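## Task

Move the timer with the black round cap and the grey steel power module onto the top surface of the open cabinet that arm1 alone can reach. Move the blue square cup and the metal door knob onto the top surface of the work bench that arm4 alone can reach. Each of the four must keep its present upright orientation and have its entire base on that top. The attempt fails if any of them ends up resting, unheld, on the floor or on a lower board. Nothing counts as placed if it stays there only because a robot holds it. At the end, open the grippers and pull the arms away.

## Robot and tools

Robots: four identical i2rt Big YAM arms named arm1, arm2, arm3 and arm4. Each has six revolute joints, a two-finger gripper and a wrist camera. With joints 1 and 6 at 0 and the hand level and pointing forward, the camera rides on top of the hand looking toward the fingertips. Reach is roughly 1.0 m from the joint-1 axis. Two fixed room cameras, room_a and room_b, also watch the scene. A loose object may occasionally get a brief nudge from outside.

Frame: one shared scene frame, origin on the floor, +z up. The hand point is midway between the fingertips; its z axis runs along the fingers and the fingers close along its y axis. Each robot's foot pose is real but never printed. Calibration lines give K, distortion and T_world_to_cam (metres) per camera; room cameras may be off by a couple of degrees and millimetres, and wrist camera poses inherit joint-reading errors.

execute_actions: argument actions is a list holding one action or none. An action is an object keyed by arm name; under each arm put joints, an object of absolute targets (not offsets) by name: joint1_rad to joint6_rad in radians, gripper_m in metres (fingertip spacing). Every arm you name starts at once; they may finish at different times. Ranges and done-tolerances: joint1_rad -2.879 to 2.879 (±0.045), rotation about the foot, positive counter-clockwise seen from above, 0 unfolds toward the foot's facing; joint2_rad 0 to 3.141 (±0.14), shoulder, 0 has the upper arm back and near level, positive lifts it up then forward; joint3_rad 0 to 3.019 (±0.09), elbow, 0 folded, positive opens; joint4_rad -1.692 to 1.57 (±0.055), hand pitch, positive tips fingers up; joint5_rad -1.57 to 1.57 (±0.03), sideways swing, positive to the arm's right; joint6_rad -2.094 to 2.094 (±0.035), roll, positive clockwise seen from behind the hand; gripper_m 0 to 0.093 (±0.003). Each action runs at most 15 s. Joints move at different speeds, so the hand can sweep a wide arc between postures. An omitted joint or arm may still be driving toward an earlier target. An unknown key or out-of-range number rejects the whole call with no motion. Optional cameras: a list of camera names (arm1_cam_wrist, arm2_cam_wrist, arm3_cam_wrist, arm4_cam_wrist, room_a, room_b, or all); omitted or null or ["all"] gives every camera, [] gives none. An empty actions list simply reports state and pictures.

wait: seconds from 0 to 10; commands nothing, returns the same report.
zoom_image: camera name plus region [x0, y0, x1, y1] in pixels of that camera's latest full image, top-left origin, at most 504 by 504.
read_manual: optional section, only "licences"; returns licence text and moves nothing.
finished_scene: scene, the integer number of the scene being closed; irreversible, and reports whether the goal was met. The goal must already hold and keep holding.

Results: joint_positions gives measured joints. The pictures line lists the cameras in image order. joint_status tells how each commanded motion ended: off_target (stopped short, may still push), contact_stop or time_out (target dropped, joint holds where it stopped), not_followed (a self- or inter-arm clearance check withheld those targets; a cause line follows "joint command not followed"; the arm may retry them with later actions; the gripper part still runs), limit_stop_at_motor_heat. After time_out a joint may keep pushing toward its target or one no farther than 0.375, 0.375, 0.113, 0.225, 0.075, 0.3 rad (joints 1 to 6) from where it stands; on_its_own lists such uncommanded behaviour, and its "held at" is the target held, not the position. Sending a joint its reported position relieves the push. Tiny target changes may produce no motion. A joint carrying a load sinks.

Cautions: the arms keep pushing after contact and can push hard. A hard press between two robots ends the run; a hard hit may too. The clearance check can act late and ignores fingers, gripper housings and wrist cameras, and no line reports robot-robot contact. Objects touching robots do not count as such contact. Holding loads heats motors, even while you think; MOTOR HOT appears from 85 °C, and at 100 °C an OVER-TEMPERATURE FAULT drops the arm and its gripper until cooled. The scene runs while you think, holding your last command. Grip force is about 50 to 62 N per pad. Avoid drops, slips, slams and knocking objects off; a stop ends later motion calls in the same reply. Robots do not wait for one another.

Each tool is called as name(argument=value, ...) on one line, values as JSON.

## Session

execute_actions(actions=[])

Scene clock: 0.00 s.
Motor temperatures (°C, as the motors report them): arm1=[24 24 22 22 24 21] | arm2=[22 22 25 24 21 23] | arm3=[25 22 21 22 23 22] | arm4=[21 23 23 21 24 24]
arm1.joint_positions: joint1_rad=-0.562 joint2_rad=+0.325 joint3_rad=+1.680 joint4_rad=-1.318 joint5_rad=-0.253 joint6_rad=+0.617 gripper_m=+0.094
arm1.joint_status: not commanded
arm1.hand: x=+1.2186 y=-1.2576 z=+1.5726 quat_wxyz=(-0.474, -0.689, -0.079, +0.542) (m; scene frame)
arm2.joint_positions: joint1_rad=-0.852 joint2_rad=+0.643 joint3_rad=+1.496 joint4_rad=-1.168 joint5_rad=-0.238 joint6_rad=+0.218 gripper_m=+0.095
arm2.joint_status: not commanded
arm2.hand: x=+0.4271 y=-0.7054 z=+1.5317 quat_wxyz=(-0.580, -0.081, -0.803, -0.114) (m; scene frame)
arm3.joint_positions: joint1_rad=-0.708 joint2_rad=+0.621 joint3_rad=+1.417 joint4_rad=-1.132 joint5_rad=-0.132 joint6_rad=+0.632 gripper_m=+0.094
arm3.joint_status: not commanded
arm3.hand: x=+0.0001 y=+0.4827 z=+1.5028 quat_wxyz=(-0.554, -0.283, -0.759, -0.191) (m; scene frame)
arm4.joint_positions: joint1_rad=-0.767 joint2_rad=+0.305 joint3_rad=+1.456 joint4_rad=-1.479 joint5_rad=-0.265 joint6_rad=-0.456 gripper_m=+0.094
arm4.joint_status: not commanded
arm4.hand: x=-1.0735 y=+1.4532 z=+1.4567 quat_wxyz=(-0.587, +0.244, -0.771, +0.028) (m; scene frame)
pictures: arm1_cam_wrist, arm2_cam_wrist, arm3_cam_wrist, arm4_cam_wrist, room_a, room_b
Images, in order (width x height): arm1_cam_wrist 504x504, arm2_cam_wrist 504x504, arm3_cam_wrist 504x504, arm4_cam_wrist 504x504, room_a 672x504, room_b 672x504.

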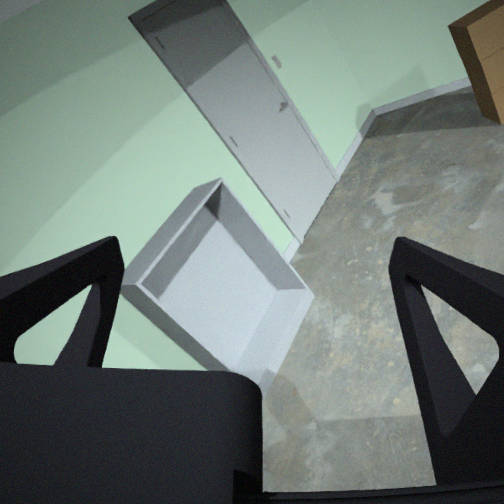

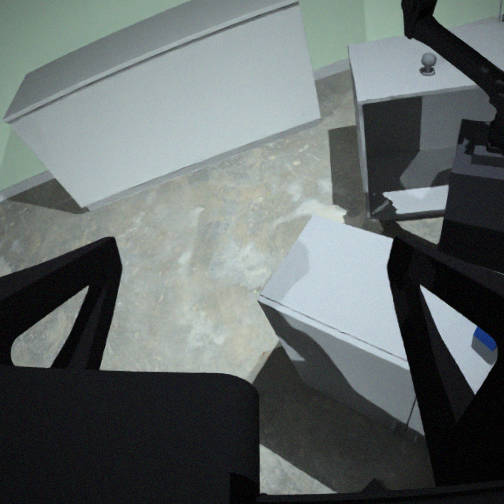

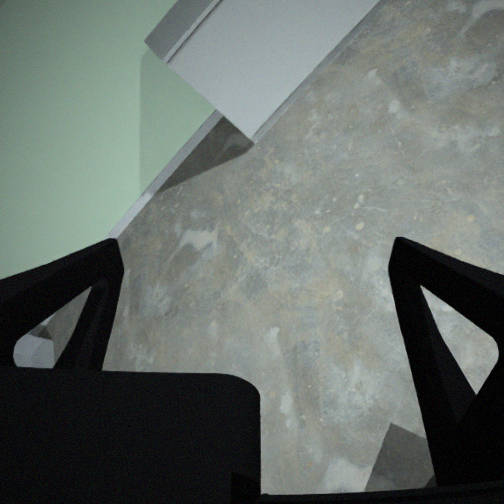

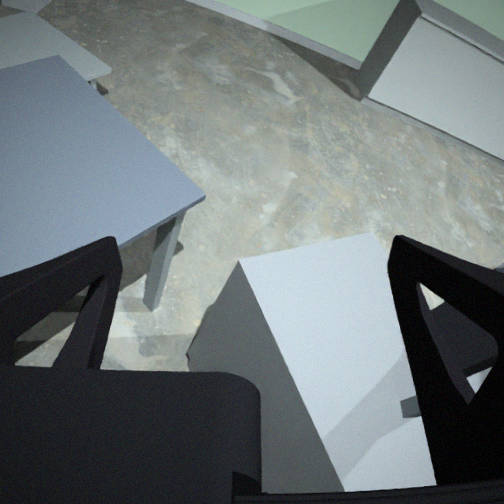

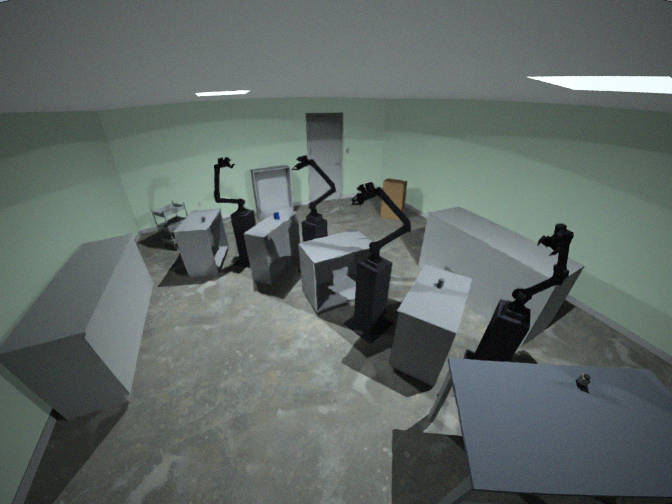

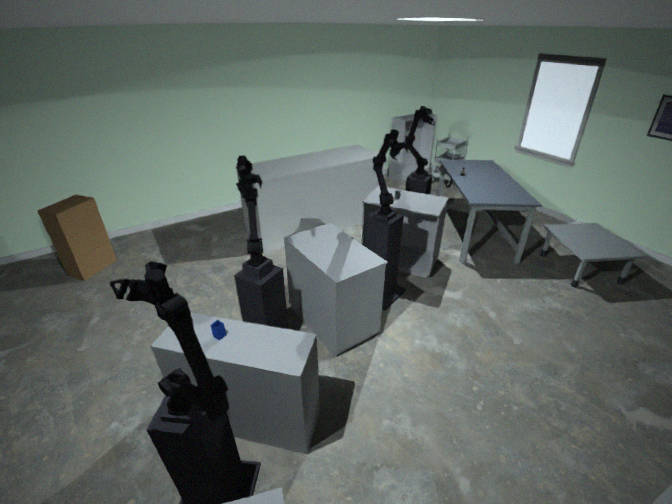

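zoom_image(camera="room_a", region=[130, 140, 672, 420])

zoom_image(camera="room_a", region=[140, 150, 400, 320])

zoom_image(camera="room_b", region=[140, 90, 660, 504])

Region (130, 140, 672, 420) is 542x280 pixels. A region can be at most 504 by 504 pixels.

Region (140, 150, 400, 320) of room_a's 672x504 image, scaled by 1.938, with more detail than that image has; it fills the top 330 rows of this view, and the rest is white.

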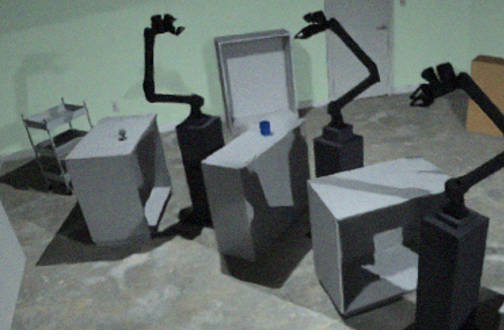

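Region (140, 90, 660, 504) is 520x414 pixels. A region can be at most 504 by 504 pixels.

zoom_image(camera="room_a", region=[290, 200, 672, 420])

zoom_image(camera="room_b", region=[140, 90, 644, 504])

Region (290, 200, 672, 420) of room_a's 672x504 image, scaled by 1.319, with more detail than that image has; it fills the top 290 rows of this view, and the rest is white.

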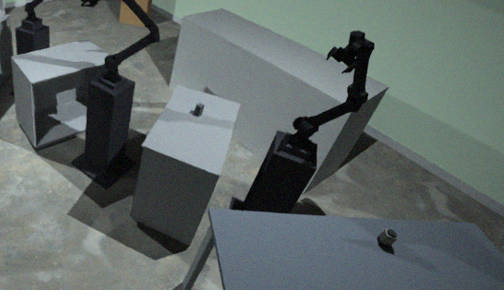

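Region (140, 90, 644, 504) of room_b's 672x504 image, scaled by 1.000; it fills the top 414 rows of this view, and the rest is white.

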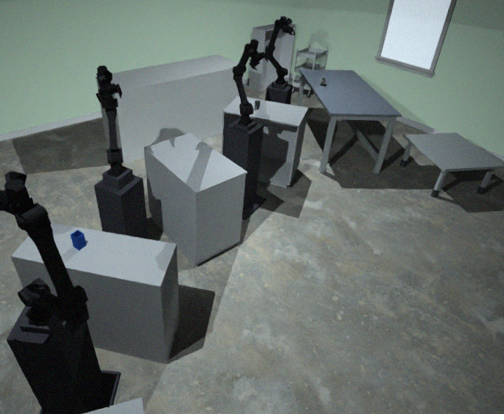

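execute_actions(actions=[{"arm1":{"joints":{"joint5_rad":0,"joint6_rad":0}},"arm2":{"joints":{"joint5_rad":0,"joint6_rad":0}},"arm3":{"joints":{"joint5_rad":0,"joint6_rad":0}},"arm4":{"joints":{"joint5_rad":0,"joint6_rad":0}}}], cameras=[])

Scene clock: 21.43 s.
Motor temperatures (°C, as the motors report them): arm1=[24 24 22 22 24 21] | arm2=[22 22 27 24 21 23] | arm3=[25 22 24 22 23 22] | arm4=[21 23 24 22 24 24]
arm1.joint_positions: joint1_rad=-0.562 joint2_rad=+0.325 joint3_rad=+1.680 joint4_rad=-1.318 joint5_rad=-0.004 joint6_rad=+0.008 gripper_m=+0.094
arm1.joint_status: all done
arm1.hand: x=+1.1909 y=-1.2252 z=+1.5729 quat_wxyz=(-0.209, -0.664, -0.198, +0.690) (m; scene frame)
arm2.joint_positions: joint1_rad=-0.852 joint2_rad=+0.643 joint3_rad=+1.496 joint4_rad=-1.168 joint5_rad=-0.004 joint6_rad=+0.008 gripper_m=+0.095
arm2.joint_status: all done
arm2.hand: x=+0.4254 y=-0.7455 z=+1.5302 quat_wxyz=(-0.585, -0.066, -0.807, +0.042) (m; scene frame)
arm3.joint_positions: joint1_rad=-0.708 joint2_rad=+0.621 joint3_rad=+1.417 joint4_rad=-1.132 joint5_rad=-0.004 joint6_rad=+0.009 gripper_m=+0.094
arm3.joint_status: all done
arm3.hand: x=-0.0022 y=+0.4608 z=+1.5021 quat_wxyz=(-0.583, -0.073, -0.808, +0.040) (m; scene frame)
arm4.joint_positions: joint1_rad=-0.767 joint2_rad=+0.305 joint3_rad=+1.456 joint4_rad=-1.479 joint5_rad=-0.002 joint6_rad=-0.013 gripper_m=+0.094
arm4.joint_status: all done
arm4.hand: x=-1.0689 y=+1.4085 z=+1.4543 quat_wxyz=(-0.582, -0.007, -0.813, +0.005) (m; scene frame)
pictures: none
No camera images: the call's "cameras" was empty. Leave "cameras" out to get every camera's image.

execute_actions(actions=[{"arm1":{"joints":{"joint1_rad":2.26,"joint2_rad":1.87,"joint3_rad":1.36,"joint4_rad":-1.06}},"arm2":{"joints":{"joint1_rad":-1.2,"joint2_rad":1.87,"joint3_rad":1.36,"joint4_rad":-1.06}},"arm3":{"joints":{"joint1_rad":1.92,"joint2_rad":2.217,"joint3_rad":1.945,"joint4_rad":-1.3}},"arm4":{"joints":{"joint1_rad":0.97,"joint2_rad":2.217,"joint3_rad":1.945,"joint4_rad":-1.3}}}])

Scene clock: 52.97 s.
Motor temperatures (°C, as the motors report them): arm1=[24 25 23 22 24 22] | arm2=[22 22 28 24 21 23] | arm3=[25 22 25 22 23 22] | arm4=[21 23 25 22 24 24]
arm1.joint_positions: joint1_rad=+2.265 joint2_rad=+1.882 joint3_rad=+1.369 joint4_rad=-1.063 joint5_rad=+0.001 joint6_rad=+0.005 gripper_m=+0.094
arm1.joint_status: all done
arm1.hand: x=+1.7148 y=-1.0793 z=+0.9107 quat_wxyz=(+0.004, +0.129, -0.992, +0.000) (m; scene frame)
arm2.joint_positions: joint1_rad=-1.201 joint2_rad=+1.882 joint3_rad=+1.358 joint4_rad=-1.073 joint5_rad=-0.002 joint6_rad=+0.007 gripper_m=+0.095
arm2.joint_status: all done
arm2.hand: x=+0.6435 y=-0.9625 z=+0.9398 quat_wxyz=(+0.013, -0.254, -0.967, -0.004) (m; scene frame)
arm3.joint_positions: joint1_rad=+1.924 joint2_rad=+2.239 joint3_rad=+1.935 joint4_rad=-1.287 joint5_rad=-0.001 joint6_rad=+0.006 gripper_m=+0.094
arm3.joint_status: all done
arm3.hand: x=-0.7651 y=+0.9272 z=+0.9232 quat_wxyz=(-0.003, +0.942, -0.335, +0.014) (m; scene frame)
arm4.joint_positions: joint1_rad=+0.969 joint2_rad=+2.218 joint3_rad=+1.919 joint4_rad=-1.293 joint5_rad=-0.001 joint6_rad=-0.009 gripper_m=+0.094
arm4.joint_status: all done
arm4.hand: x=-1.2319 y=+2.0742 z=+0.9166 quat_wxyz=(+0.003, +0.758, -0.652, +0.003) (m; scene frame)
pictures: arm1_cam_wrist, arm2_cam_wrist, arm3_cam_wrist, arm4_cam_wrist, room_a, room_b
camera_calibration (this result's frames):
arm1_cam_wrist: T_world_to_cam=[[0.263032, -0.964657, -0.0158252, -1.47236], [-0.774277, -0.22085, 0.59306, 0.551027], [-0.575595, -0.143741, -0.805003, 1.6902], [0, 0, 0, 1]] pos_world=[1.78679, -1.05568, 1.01052]
arm2_cam_wrist: T_world_to_cam=[[-0.498197, -0.86694, -0.0146572, -0.497035], [-0.689891, 0.386101, 0.612353, 0.242987], [-0.525214, 0.315185, -0.790448, 1.5028], [0, 0, 0, 1]] pos_world=[0.709304, -0.998376, 1.03181]
arm3_cam_wrist: T_world_to_cam=[[0.638388, 0.769689, 0.00627425, -0.231625], [0.61022, -0.511058, 0.605352, 0.389156], [0.469139, -0.382621, -0.795933, 1.57361], [0, 0, 0, 1]] pos_world=[-0.827845, 0.979256, 1.01836]
arm4_cam_wrist: T_world_to_cam=[[0.986884, 0.161376, 0.00408388, 0.875042], [0.128002, -0.7977, 0.589313, 1.27805], [0.0983589, -0.581061, -0.807894, 2.18818], [0, 0, 0, 1]] pos_world=[-1.24239, 2.14975, 1.01108]
Images, in order (width x height): arm1_cam_wrist 504x504, arm2_cam_wrist 504x504, arm3_cam_wrist 504x504, arm4_cam_wrist 504x504, room_a 672x504, room_b 672x504.

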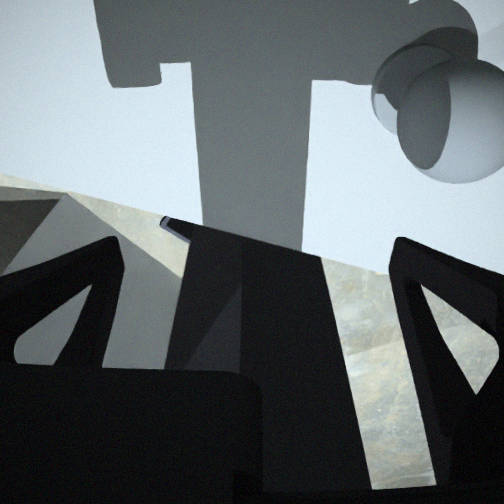

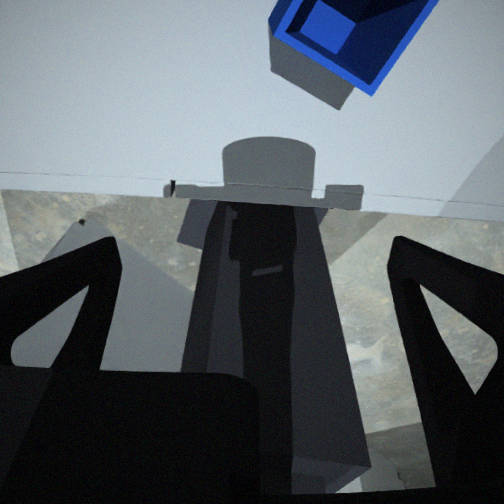

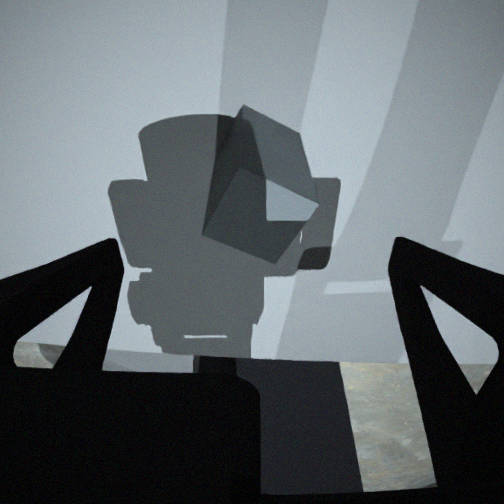

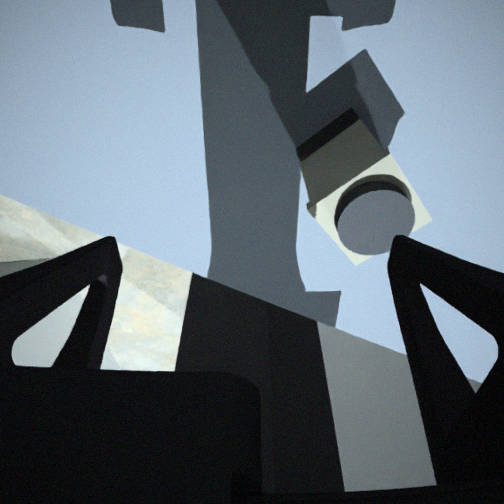

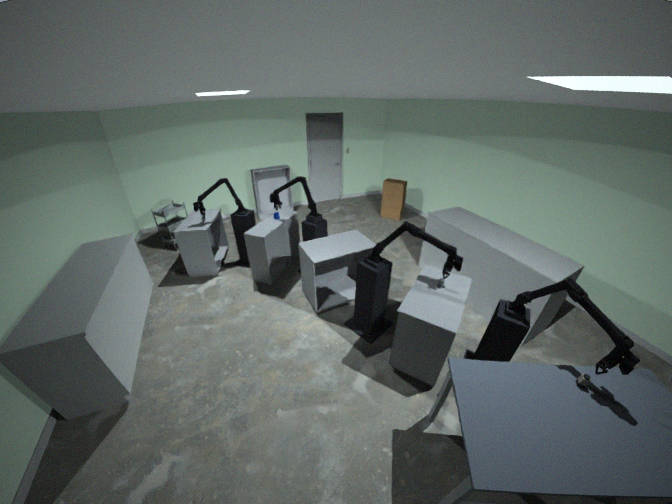

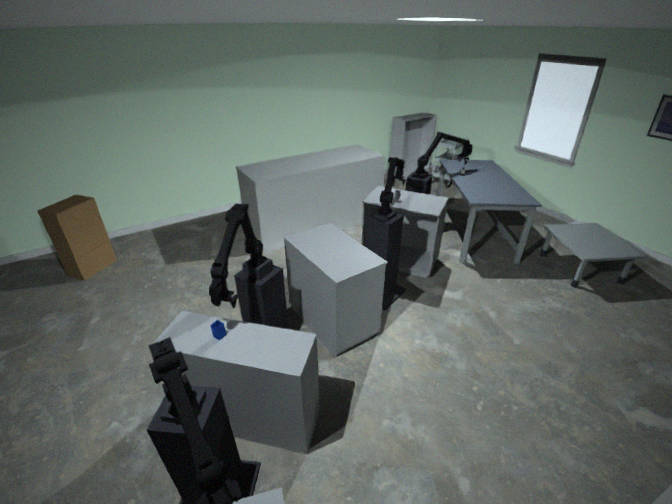

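execute_actions(actions=[{"arm1":{"joints":{"joint2_rad":2.025,"joint3_rad":1.31,"joint4_rad":-0.385}},"arm2":{"joints":{"joint1_rad":-1.26,"joint2_rad":2.025,"joint3_rad":1.31,"joint4_rad":-0.385}},"arm3":{"joints":{"joint2_rad":2.281,"joint3_rad":1.817,"joint4_rad":-1.106,"joint6_rad":0.25}},"arm4":{"joints":{"joint1_rad":0.86,"joint2_rad":2.243,"joint3_rad":1.72,"joint4_rad":-0.58}}}], cameras=["arm1_cam_wrist","arm2_cam_wrist","arm3_cam_wrist","arm4_cam_wrist"])

Scene clock: 75.40 s.
Motor temperatures (°C, as the motors report them): arm1=[24 25 23 22 24 22] | arm2=[22 23 27 24 21 23] | arm3=[25 24 25 22 23 22] | arm4=[21 25 26 22 24 24]
arm1.joint_positions: joint1_rad=+2.265 joint2_rad=+2.034 joint3_rad=+1.302 joint4_rad=-0.403 joint5_rad=+0.001 joint6_rad=+0.005 gripper_m=+0.094
arm1.joint_status: all done
arm1.hand: x=+1.8165 y=-1.0518 z=+0.8339 quat_wxyz=(-0.213, +0.126, -0.969, -0.029) (m; scene frame)
arm2.joint_positions: joint1_rad=-1.267 joint2_rad=+2.036 joint3_rad=+1.306 joint4_rad=-0.409 joint5_rad=-0.002 joint6_rad=+0.007 gripper_m=+0.095
arm2.joint_status: all done
arm2.hand: x=+0.7212 y=-1.0533 z=+0.8666 quat_wxyz=(-0.205, -0.278, -0.936, +0.059) (m; scene frame)
arm3.joint_positions: joint1_rad=+1.924 joint2_rad=+2.286 joint3_rad=+1.816 joint4_rad=-1.120 joint5_rad=-0.001 joint6_rad=+0.241 gripper_m=+0.094
arm3.joint_status: all done
arm3.hand: x=-0.7548 y=+0.9204 z=+0.8508 quat_wxyz=(-0.004, +0.896, -0.443, +0.013) (m; scene frame)
arm4.joint_positions: joint1_rad=+0.846 joint2_rad=+2.255 joint3_rad=+1.709 joint4_rad=-0.598 joint5_rad=+0.000 joint6_rad=-0.009 gripper_m=+0.094
arm4.joint_status: all done
arm4.hand: x=-1.1520 y=+2.1592 z=+0.8429 quat_wxyz=(-0.153, +0.699, -0.681, -0.155) (m; scene frame)
pictures: arm1_cam_wrist, arm2_cam_wrist, arm3_cam_wrist, arm4_cam_wrist
camera_calibration (this result's frames):
arm1_cam_wrist: T_world_to_cam=[[0.268809, -0.9631, -0.0134623, -1.48454], [-0.944291, -0.266263, 0.193437, 1.27566], [-0.189884, -0.0392852, -0.98102, 1.24684], [0, 0, 0, 1]] pos_world=[1.84041, -1.04112, 0.956434]
arm2_cam_wrist: T_world_to_cam=[[-0.546833, -0.837008, -0.0197835, -0.467077], [-0.822491, 0.532633, 0.199525, 0.984188], [-0.156467, 0.125379, -0.979693, 1.21251], [0, 0, 0, 1]] pos_world=[0.743789, -1.06718, 0.982272]
arm3_cam_wrist: T_world_to_cam=[[0.800436, 0.599312, 0.0113053, 0.0423588], [0.473485, -0.643723, 0.601193, 0.445629], [0.367579, -0.475863, -0.799024, 1.52036], [0, 0, 0, 1]] pos_world=[-0.803757, 0.984959, 0.946415]
arm4_cam_wrist: T_world_to_cam=[[0.999321, 0.0347408, 0.0123059, 1.06353], [0.0319351, -0.982884, 0.181436, 2.012], [0.0183985, -0.18092, -0.983326, 1.362], [0, 0, 0, 1]] pos_world=[-1.15212, 2.18703, 0.961157]
Images, in order (width x height): arm1_cam_wrist 504x504, arm2_cam_wrist 504x504, arm3_cam_wrist 504x504, arm4_cam_wrist 504x504.

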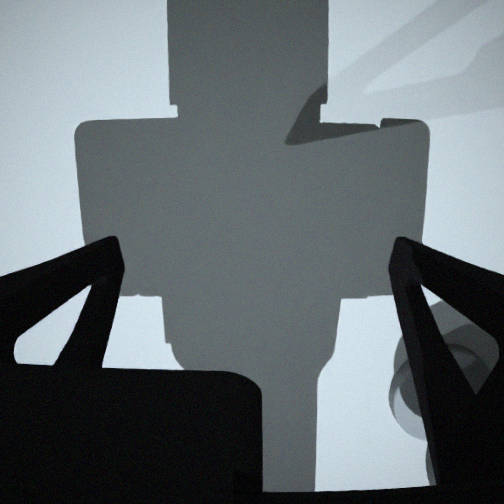

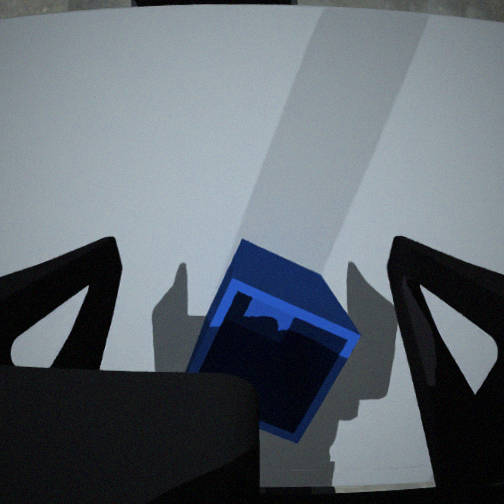

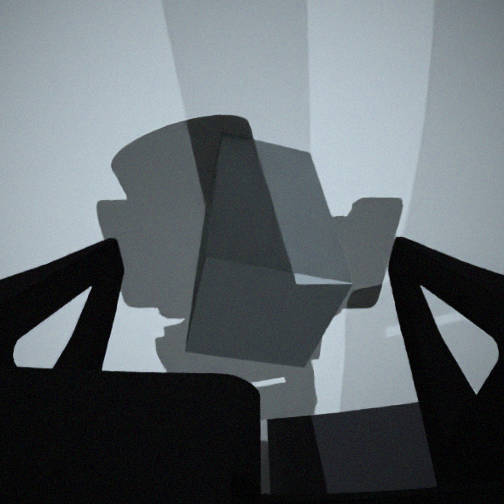

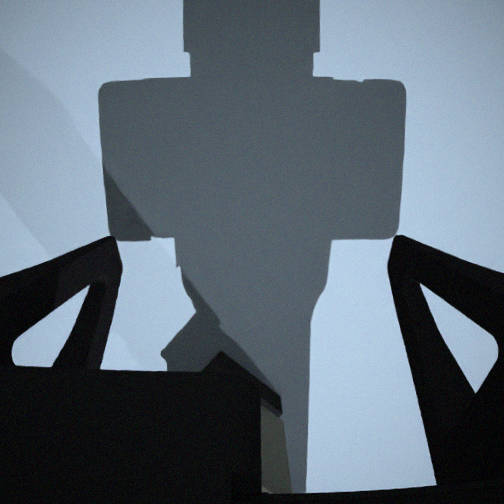

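execute_actions(actions=[{"arm1":{"joints":{"joint1_rad":2.146,"joint2_rad":2.162,"joint3_rad":1.735,"joint4_rad":-1.15}},"arm2":{"joints":{"joint2_rad":2.22,"joint3_rad":1.74,"joint4_rad":-1.1,"joint6_rad":0.43}},"arm3":{"joints":{"joint2_rad":2.28,"joint3_rad":1.675,"joint4_rad":-0.97,"joint6_rad":0.37}},"arm4":{"joints":{"joint2_rad":2.35,"joint3_rad":2.149,"joint4_rad":-1.37,"joint6_rad":-0.55}}}], cameras=["arm1_cam_wrist","arm2_cam_wrist","arm3_cam_wrist","arm4_cam_wrist"])

Scene clock: 86.60 s.
Motor temperatures (°C, as the motors report them): arm1=[24 26 24 22 24 22] | arm2=[22 23 28 24 21 23] | arm3=[25 24 25 22 23 22] | arm4=[21 25 27 22 24 24]
arm1.joint_positions: joint1_rad=+2.147 joint2_rad=+2.156 joint3_rad=+1.702 joint4_rad=-1.137 joint5_rad=+0.001 joint6_rad=+0.005 gripper_m=+0.094
arm1.joint_status: all done
arm1.hand: x=+1.8183 y=-1.1276 z=+0.8685 quat_wxyz=(+0.012, +0.070, -0.997, +0.001) (m; scene frame)
arm2.joint_positions: joint1_rad=-1.267 joint2_rad=+2.224 joint3_rad=+1.694 joint4_rad=-1.083 joint5_rad=-0.002 joint6_rad=+0.422 gripper_m=+0.095
arm2.joint_status: all done
arm2.hand: x=+0.7087 y=-1.0452 z=+0.8578 quat_wxyz=(+0.021, -0.476, -0.879, -0.003) (m; scene frame)
arm3.joint_positions: joint1_rad=+1.924 joint2_rad=+2.284 joint3_rad=+1.679 joint4_rad=-0.984 joint5_rad=-0.003 joint6_rad=+0.362 gripper_m=+0.094
arm3.joint_status: all done
arm3.hand: x=-0.7332 y=+0.9036 z=+0.8068 quat_wxyz=(-0.004, +0.868, -0.496, +0.013) (m; scene frame)
arm4.joint_positions: joint1_rad=+0.846 joint2_rad=+2.343 joint3_rad=+2.109 joint4_rad=-1.358 joint5_rad=+0.000 joint6_rad=-0.537 gripper_m=+0.094
arm4.joint_status: all done
arm4.hand: x=-1.1512 y=+2.1176 z=+0.9038 quat_wxyz=(+0.004, +0.874, -0.486, +0.002) (m; scene frame)
pictures: arm1_cam_wrist, arm2_cam_wrist, arm3_cam_wrist, arm4_cam_wrist
camera_calibration (this result's frames):
arm1_cam_wrist: T_world_to_cam=[[0.147533, -0.988934, -0.0155722, -1.36435], [-0.785546, -0.126728, 0.605688, 0.761089], [-0.600959, -0.0771265, -0.79555, 1.82188], [0, 0, 0, 1]] pos_world=[1.89403, -1.11228, 0.967167]
arm2_cam_wrist: T_world_to_cam=[[-0.842175, -0.539195, 0.00316125, 0.0335524], [-0.420444, 0.660344, 0.622232, 0.457287], [-0.337592, 0.522699, -0.782826, 1.57573], [0, 0, 0, 1]] pos_world=[0.752474, -1.10751, 0.948879]
arm3_cam_wrist: T_world_to_cam=[[0.866506, 0.499018, 0.0121945, 0.174014], [0.392915, -0.696927, 0.599926, 0.441133], [0.307873, -0.515048, -0.799963, 1.46165], [0, 0, 0, 1]] pos_world=[-0.774113, 0.97342, 0.902494]
arm4_cam_wrist: T_world_to_cam=[[0.843609, 0.536956, -0.000942822, -0.167358], [0.434838, -0.682139, 0.58788, 1.41967], [0.315023, -0.496351, -0.808948, 2.26615], [0, 0, 0, 1]] pos_world=[-1.19003, 2.18308, 0.998442]
Images, in order (width x height): arm1_cam_wrist 504x504, arm2_cam_wrist 504x504, arm3_cam_wrist 504x504, arm4_cam_wrist 504x504.

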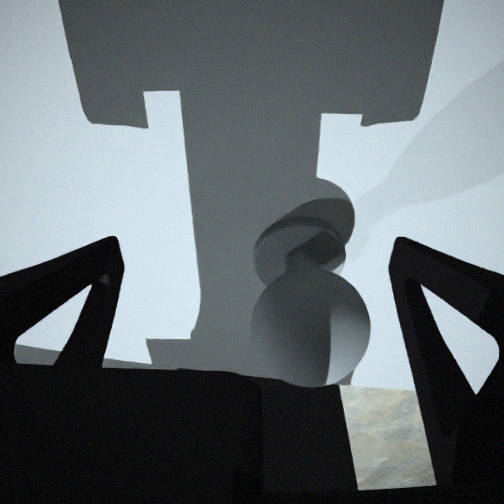

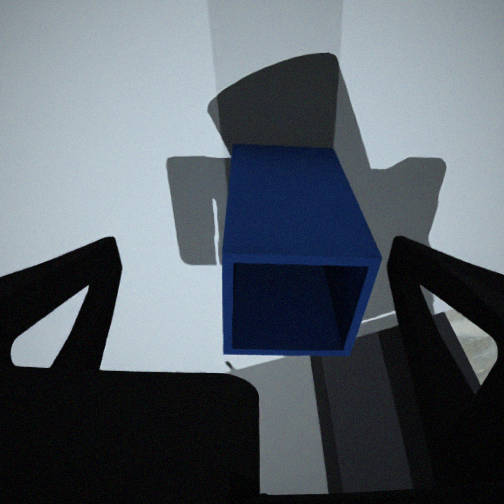

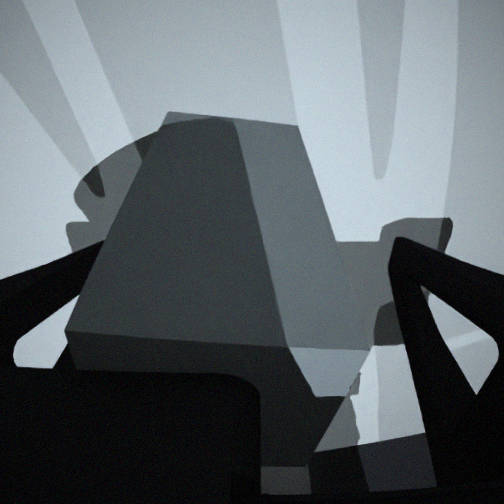

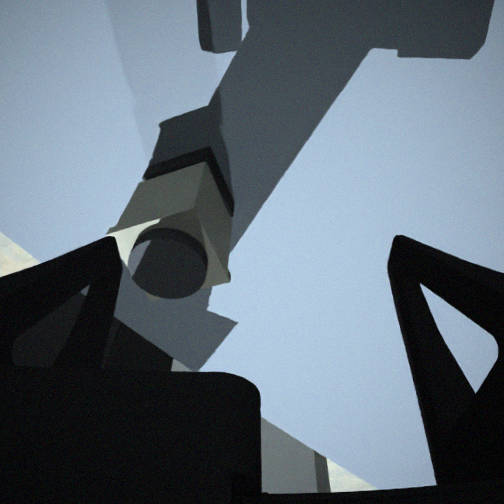

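execute_actions(actions=[{"arm1":{"joints":{"joint1_rad":2.084,"joint2_rad":1.876,"joint3_rad":1.32,"joint4_rad":-1.014}},"arm2":{"joints":{"joint1_rad":-1.26,"joint2_rad":2.028,"joint3_rad":1.44,"joint4_rad":-1.1}},"arm3":{"joints":{"joint2_rad":2.047,"joint3_rad":1.606,"joint4_rad":-1.13}},"arm4":{"joints":{"joint1_rad":0.83,"joint2_rad":2.114,"joint3_rad":1.74,"joint4_rad":-0.944}}}], cameras=["arm1_cam_wrist","arm2_cam_wrist","arm3_cam_wrist","arm4_cam_wrist"])

Scene clock: 107.83 s.
Motor temperatures (°C, as the motors report them): arm1=[24 26 25 22 24 22] | arm2=[22 24 29 24 21 23] | arm3=[25 25 24 22 23 22] | arm4=[21 25 28 22 24 24]
arm1.joint_positions: joint1_rad=+2.079 joint2_rad=+1.870 joint3_rad=+1.321 joint4_rad=-1.028 joint5_rad=+0.001 joint6_rad=+0.005 gripper_m=+0.094
arm1.joint_status: all done
arm1.hand: x=+1.7201 y=-1.1777 z=+0.9006 quat_wxyz=(+0.005, +0.037, -0.999, +0.000) (m; scene frame)
arm2.joint_positions: joint1_rad=-1.267 joint2_rad=+2.021 joint3_rad=+1.448 joint4_rad=-1.086 joint5_rad=-0.002 joint6_rad=+0.422 gripper_m=+0.095
arm2.joint_status: all done
arm2.hand: x=+0.6430 y=-1.0030 z=+0.8962 quat_wxyz=(+0.045, -0.476, -0.878, -0.004) (m; scene frame)
arm3.joint_positions: joint1_rad=+1.924 joint2_rad=+2.034 joint3_rad=+1.597 joint4_rad=-1.117 joint5_rad=-0.003 joint6_rad=+0.362 gripper_m=+0.094
arm3.joint_status: all done
arm3.hand: x=-0.7128 y=+0.8849 z=+0.9294 quat_wxyz=(-0.007, +0.868, -0.496, -0.005) (m; scene frame)
arm4.joint_positions: joint1_rad=+0.846 joint2_rad=+2.112 joint3_rad=+1.736 joint4_rad=-0.960 joint5_rad=+0.000 joint6_rad=-0.537 gripper_m=+0.094
arm4.joint_status: all done
arm4.hand: x=-1.1509 y=+2.1041 z=+0.9243 quat_wxyz=(-0.106, +0.867, -0.483, -0.062) (m; scene frame)
pictures: arm1_cam_wrist, arm2_cam_wrist, arm3_cam_wrist, arm4_cam_wrist
camera_calibration (this result's frames):
arm1_cam_wrist: T_world_to_cam=[[0.0806784, -0.996622, -0.0153709, -1.29315], [-0.800722, -0.0739882, 0.594449, 0.75651], [-0.593578, -0.0356514, -0.803987, 1.82833], [0, 0, 0, 1]] pos_world=[1.79534, -1.16763, 1.00037]
arm2_cam_wrist: T_world_to_cam=[[-0.841874, -0.539194, 0.0227309, -0.0168476], [-0.394976, 0.644305, 0.654878, 0.316167], [-0.367752, 0.542347, -0.755393, 1.57597], [0, 0, 0, 1]] pos_world=[0.690262, -1.06752, 0.983811]
arm3_cam_wrist: T_world_to_cam=[[0.86658, 0.499039, -0.000467, 0.175995], [0.409293, -0.710201, 0.572795, 0.395121], [0.285515, -0.496564, -0.819698, 1.52984], [0, 0, 0, 1]] pos_world=[-0.751027, 0.952451, 1.02777]
arm4_cam_wrist: T_world_to_cam=[[0.843851, 0.520243, 0.131388, -0.247188], [0.437192, -0.808586, 0.393766, 1.8465], [0.311093, -0.274838, -0.909772, 1.89853], [0, 0, 0, 1]] pos_world=[-1.1893, 2.14344, 1.03261]
Images, in order (width x height): arm1_cam_wrist 504x504, arm2_cam_wrist 504x504, arm3_cam_wrist 504x504, arm4_cam_wrist 504x504.

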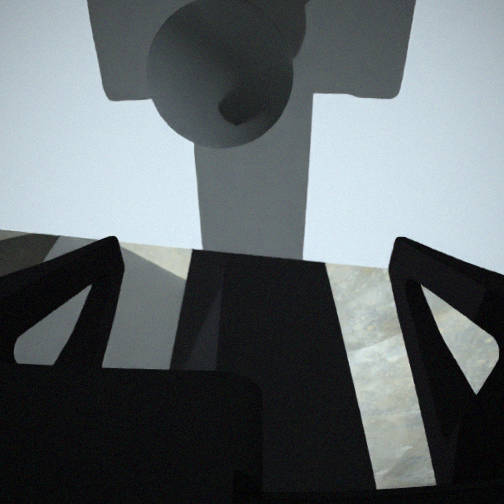

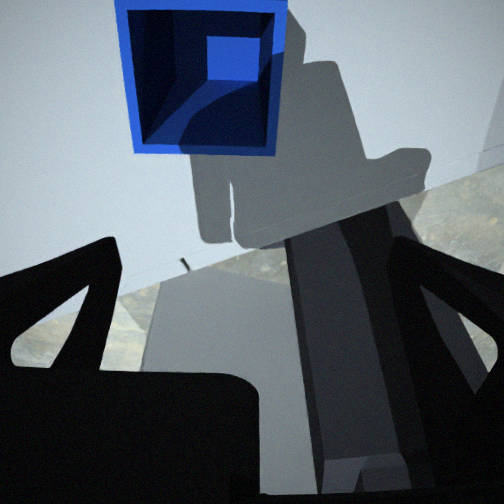

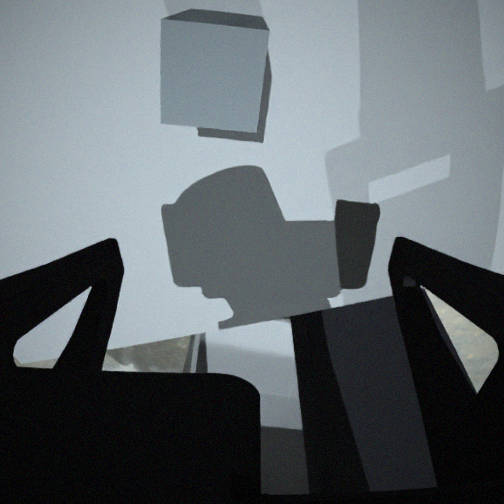

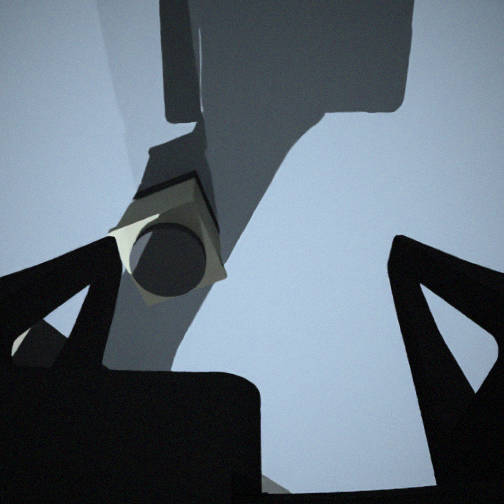

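execute_actions(actions=[{"arm1":{"joints":{"joint1_rad":2.125,"joint2_rad":1.946,"joint3_rad":1.522,"joint4_rad":-1.146}},"arm2":{"joints":{"joint1_rad":-1.23,"joint2_rad":2.087,"joint3_rad":1.479,"joint4_rad":-0.962}},"arm3":{"joints":{"joint2_rad":2.178,"joint3_rad":1.806,"joint4_rad":-1.198}},"arm4":{"joints":{"joint1_rad":0.885,"joint2_rad":2.149,"joint3_rad":1.86,"joint4_rad":-1.28}}}], cameras=["arm1_cam_wrist","arm2_cam_wrist","arm3_cam_wrist","arm4_cam_wrist"])

Scene clock: 124.50 s.
Motor temperatures (°C, as the motors report them): arm1=[24 26 25 22 24 22] | arm2=[22 23 28 24 21 23] | arm3=[25 24 25 22 23 22] | arm4=[21 25 27 22 24 24]
arm1.joint_positions: joint1_rad=+2.129 joint2_rad=+1.948 joint3_rad=+1.488 joint4_rad=-1.133 joint5_rad=+0.001 joint6_rad=+0.005 gripper_m=+0.094
arm1.joint_status: all done
arm1.hand: x=+1.7557 y=-1.1468 z=+0.9158 quat_wxyz=(+0.012, +0.062, -0.998, +0.001) (m; scene frame)
arm2.joint_positions: joint1_rad=-1.228 joint2_rad=+2.090 joint3_rad=+1.448 joint4_rad=-0.979 joint5_rad=-0.002 joint6_rad=+0.422 gripper_m=+0.095
arm2.joint_status: all done
arm2.hand: x=+0.6672 y=-0.9926 z=+0.8575 quat_wxyz=(+0.026, -0.459, -0.888, -0.002) (m; scene frame)
arm3.joint_positions: joint1_rad=+1.924 joint2_rad=+2.186 joint3_rad=+1.757 joint4_rad=-1.185 joint5_rad=-0.003 joint6_rad=+0.362 gripper_m=+0.094
arm3.joint_status: all done
arm3.hand: x=-0.7361 y=+0.9043 z=+0.8939 quat_wxyz=(-0.003, +0.868, -0.496, +0.025) (m; scene frame)
arm4.joint_positions: joint1_rad=+0.876 joint2_rad=+2.145 joint3_rad=+1.810 joint4_rad=-1.268 joint5_rad=+0.000 joint6_rad=-0.538 gripper_m=+0.094
arm4.joint_status: all done
arm4.hand: x=-1.1692 y=+2.0532 z=+0.9234 quat_wxyz=(+0.009, +0.881, -0.473, +0.005) (m; scene frame)
pictures: arm1_cam_wrist, arm2_cam_wrist, arm3_cam_wrist, arm4_cam_wrist
camera_calibration (this result's frames):
arm1_cam_wrist: T_world_to_cam=[[0.130136, -0.991375, -0.0155314, -1.34566], [-0.786724, -0.11278, 0.606915, 0.697829], [-0.603432, -0.0667624, -0.794615, 1.83577], [0, 0, 0, 1]] pos_world=[1.83188, -1.13279, 1.01431]
arm2_cam_wrist: T_world_to_cam=[[-0.820961, -0.570943, 0.00680975, -0.0217634], [-0.440596, 0.64103, 0.628455, 0.394216], [-0.363177, 0.512936, -0.777816, 1.53702], [0, 0, 0, 1]] pos_world=[0.714033, -1.05352, 0.947919]
arm3_cam_wrist: T_world_to_cam=[[0.866557, 0.498623, 0.0212875, 0.167405], [0.38085, -0.688241, 0.617477, 0.358095], [0.322539, -0.526972, -0.786301, 1.54195], [0, 0, 0, 1]] pos_world=[-0.778785, 0.975547, 0.987758]
arm4_cam_wrist: T_world_to_cam=[[0.826617, 0.562731, -0.00621167, -0.185479], [0.455201, -0.66209, 0.59534, 1.3478], [0.330903, -0.494945, -0.80345, 2.26634], [0, 0, 0, 1]] pos_world=[-1.21014, 2.11846, 1.01734]
Images, in order (width x height): arm1_cam_wrist 504x504, arm2_cam_wrist 504x504, arm3_cam_wrist 504x504, arm4_cam_wrist 504x504.

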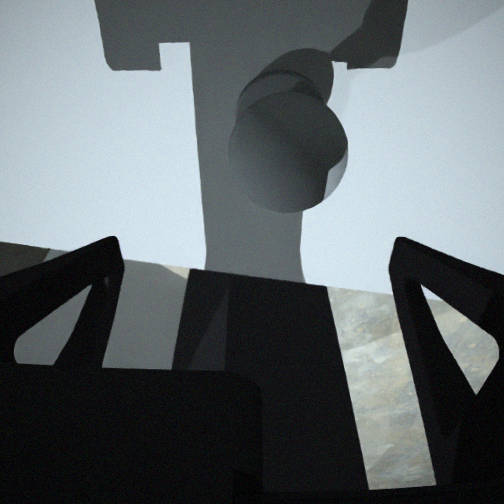

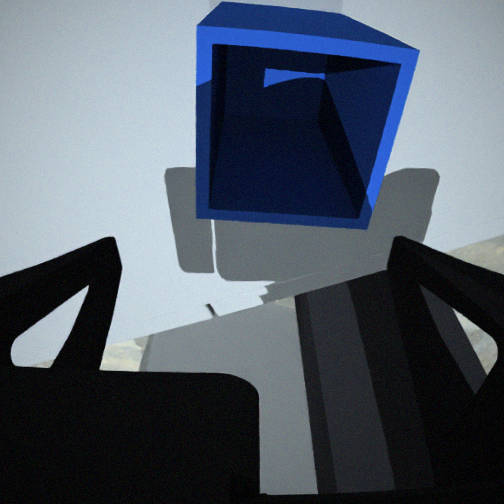

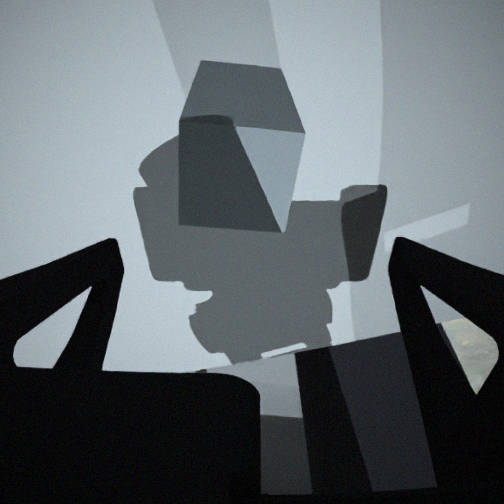

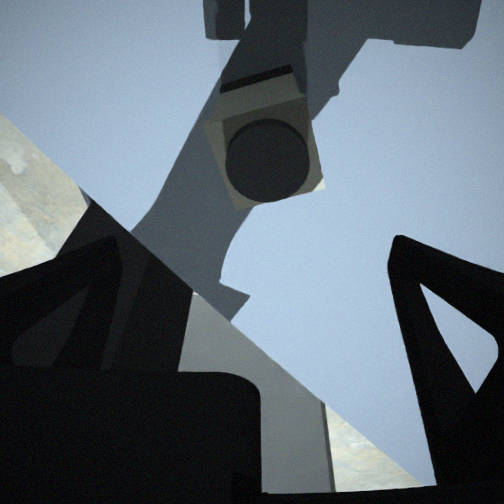

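execute_actions(actions=[{"arm1":{"joints":{"joint1_rad":2.095}},"arm2":{"joints":{"joint1_rad":-1.275,"joint2_rad":2.06,"joint3_rad":1.53,"joint4_rad":-1.0}},"arm3":{"joints":{"joint2_rad":2.292,"joint3_rad":1.653,"joint4_rad":-0.93}},"arm4":{"joints":{"joint6_rad":-0.78}}}], cameras=[])

execute_actions(actions=[{"arm1":{"joints":{"joint2_rad":2.03,"joint3_rad":1.42,"joint4_rad":-0.96}},"arm3":{"joints":{"gripper_m":0.03}},"arm4":{"joints":{"joint2_rad":2.264,"joint3_rad":1.72,"joint4_rad":-1.026}}}], cameras=["arm1_cam_wrist","arm2_cam_wrist","arm3_cam_wrist","arm4_cam_wrist"])

Scene clock: 135.70 s.
Motor temperatures (°C, as the motors report them): arm1=[24 26 25 22 24 22] | arm2=[22 24 29 24 21 23] | arm3=[25 25 27 22 23 22] | arm4=[21 25 28 22 24 24]
arm1.joint_positions: joint1_rad=+2.093 joint2_rad=+1.948 joint3_rad=+1.488 joint4_rad=-1.133 joint5_rad=+0.001 joint6_rad=+0.005 gripper_m=+0.094
arm1.joint_status: all done
arm1.hand: x=+1.7579 y=-1.1670 z=+0.9158 quat_wxyz=(+0.012, +0.044, -0.999, +0.001) (m; scene frame)
arm2.joint_positions: joint1_rad=-1.280 joint2_rad=+2.071 joint3_rad=+1.479 joint4_rad=-0.984 joint5_rad=-0.002 joint6_rad=+0.422 gripper_m=+0.095
arm2.joint_status: all done
arm2.hand: x=+0.6654 y=-1.0269 z=+0.8777 quat_wxyz=(+0.003, -0.483, -0.876, -0.001) (m; scene frame)
arm3.joint_positions: joint1_rad=+1.924 joint2_rad=+2.276 joint3_rad=+1.659 joint4_rad=-0.945 joint5_rad=-0.004 joint6_rad=+0.362 gripper_m=+0.094
arm3.joint_status: all done
arm3.hand: x=-0.7351 y=+0.9050 z=+0.8053 quat_wxyz=(-0.006, +0.868, -0.496, -0.001) (m; scene frame)
arm4.joint_positions: joint1_rad=+0.876 joint2_rad=+2.145 joint3_rad=+1.810 joint4_rad=-1.268 joint5_rad=+0.000 joint6_rad=-0.767 gripper_m=+0.094
arm4.joint_status: all done
arm4.hand: x=-1.1692 y=+2.0532 z=+0.9234 quat_wxyz=(+0.009, +0.929, -0.369, +0.004) (m; scene frame)
pictures: none
No camera images: the call's "cameras" was empty. Leave "cameras" out to get every camera's image.

Scene clock: 136.93 s.
Motor temperatures (°C, as the motors report them): arm1=[24 26 25 22 24 22] | arm2=[22 24 29 24 21 23] | arm3=[25 25 26 22 23 22] | arm4=[21 25 28 22 24 24]
arm1.joint_positions: joint1_rad=+2.093 joint2_rad=+2.037 joint3_rad=+1.416 joint4_rad=-0.974 joint5_rad=+0.001 joint6_rad=+0.005 gripper_m=+0.094
arm1.joint_status: all done
arm1.hand: x=+1.7541 y=-1.1673 z=+0.8437 quat_wxyz=(+0.013, +0.044, -0.999, +0.001) (m; scene frame)
arm2.joint_positions: joint1_rad=-1.280 joint2_rad=+2.071 joint3_rad=+1.479 joint4_rad=-0.984 joint5_rad=-0.002 joint6_rad=+0.422 gripper_m=+0.095
arm2.joint_status: not commanded
arm2.hand: x=+0.6654 y=-1.0269 z=+0.8777 quat_wxyz=(+0.003, -0.483, -0.876, -0.001) (m; scene frame)
arm3.joint_positions: joint1_rad=+1.924 joint2_rad=+2.276 joint3_rad=+1.659 joint4_rad=-0.944 joint5_rad=-0.002 joint6_rad=+0.363 gripper_m=+0.039
arm3.joint_status: gripper_m off_target (ended at +0.039, target +0.030)
arm3.hand: x=-0.7348 y=+0.9054 z=+0.8053 quat_wxyz=(-0.007, +0.868, -0.497, -0.001) (m; scene frame)
arm4.joint_positions: joint1_rad=+0.876 joint2_rad=+2.276 joint3_rad=+1.704 joint4_rad=-1.039 joint5_rad=+0.000 joint6_rad=-0.767 gripper_m=+0.094
arm4.joint_status: all done
arm4.hand: x=-1.1690 y=+2.0475 z=+0.8053 quat_wxyz=(+0.013, +0.929, -0.369, +0.006) (m; scene frame)
pictures: arm1_cam_wrist, arm2_cam_wrist, arm3_cam_wrist, arm4_cam_wrist
camera_calibration (this result's frames):
arm1_cam_wrist: T_world_to_cam=[[0.0941025, -0.995443, -0.0154435, -1.30852], [-0.789125, -0.0840383, 0.608457, 0.774525], [-0.606982, -0.0450705, -0.793437, 1.80671], [0, 0, 0, 1]] pos_world=[1.83097, -1.15603, 0.942035]
arm2_cam_wrist: T_world_to_cam=[[-0.849759, -0.52703, -0.0122338, 0.038024], [-0.429598, 0.678841, 0.5955, 0.463152], [-0.305542, 0.511287, -0.803262, 1.55199], [0, 0, 0, 1]] pos_world=[0.705477, -1.08788, 0.971309]
arm3_cam_wrist: T_world_to_cam=[[0.867206, 0.497942, 0.00279013, 0.183595], [0.404667, -0.708004, 0.57877, 0.479612], [0.290169, -0.500783, -0.815486, 1.44848], [0, 0, 0, 1]] pos_world=[-0.773601, 0.973521, 0.903117]
arm4_cam_wrist: T_world_to_cam=[[0.677097, 0.735732, -0.0154386, -0.704757], [0.596242, -0.536186, 0.597495, 1.31961], [0.431318, -0.413767, -0.801724, 2.11836], [0, 0, 0, 1]] pos_world=[-1.22331, 2.10258, 0.898999]
Images, in order (width x height): arm1_cam_wrist 504x504, arm2_cam_wrist 504x504, arm3_cam_wrist 504x504, arm4_cam_wrist 504x504.

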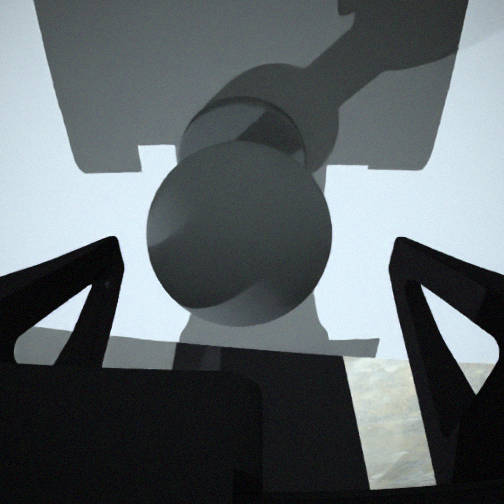

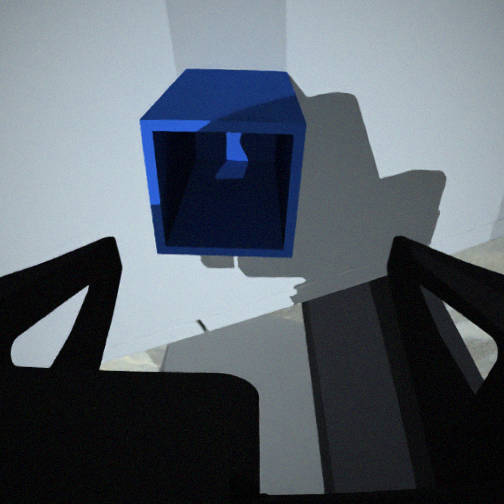

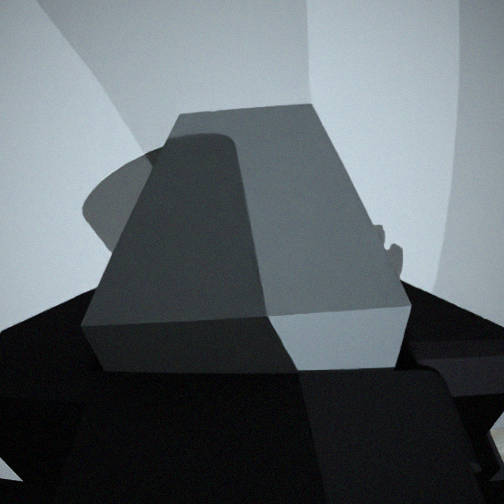

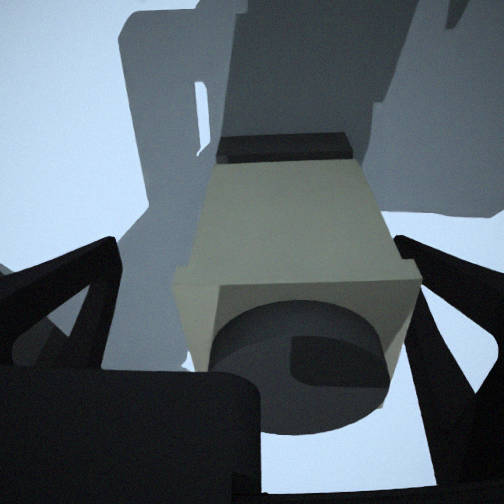

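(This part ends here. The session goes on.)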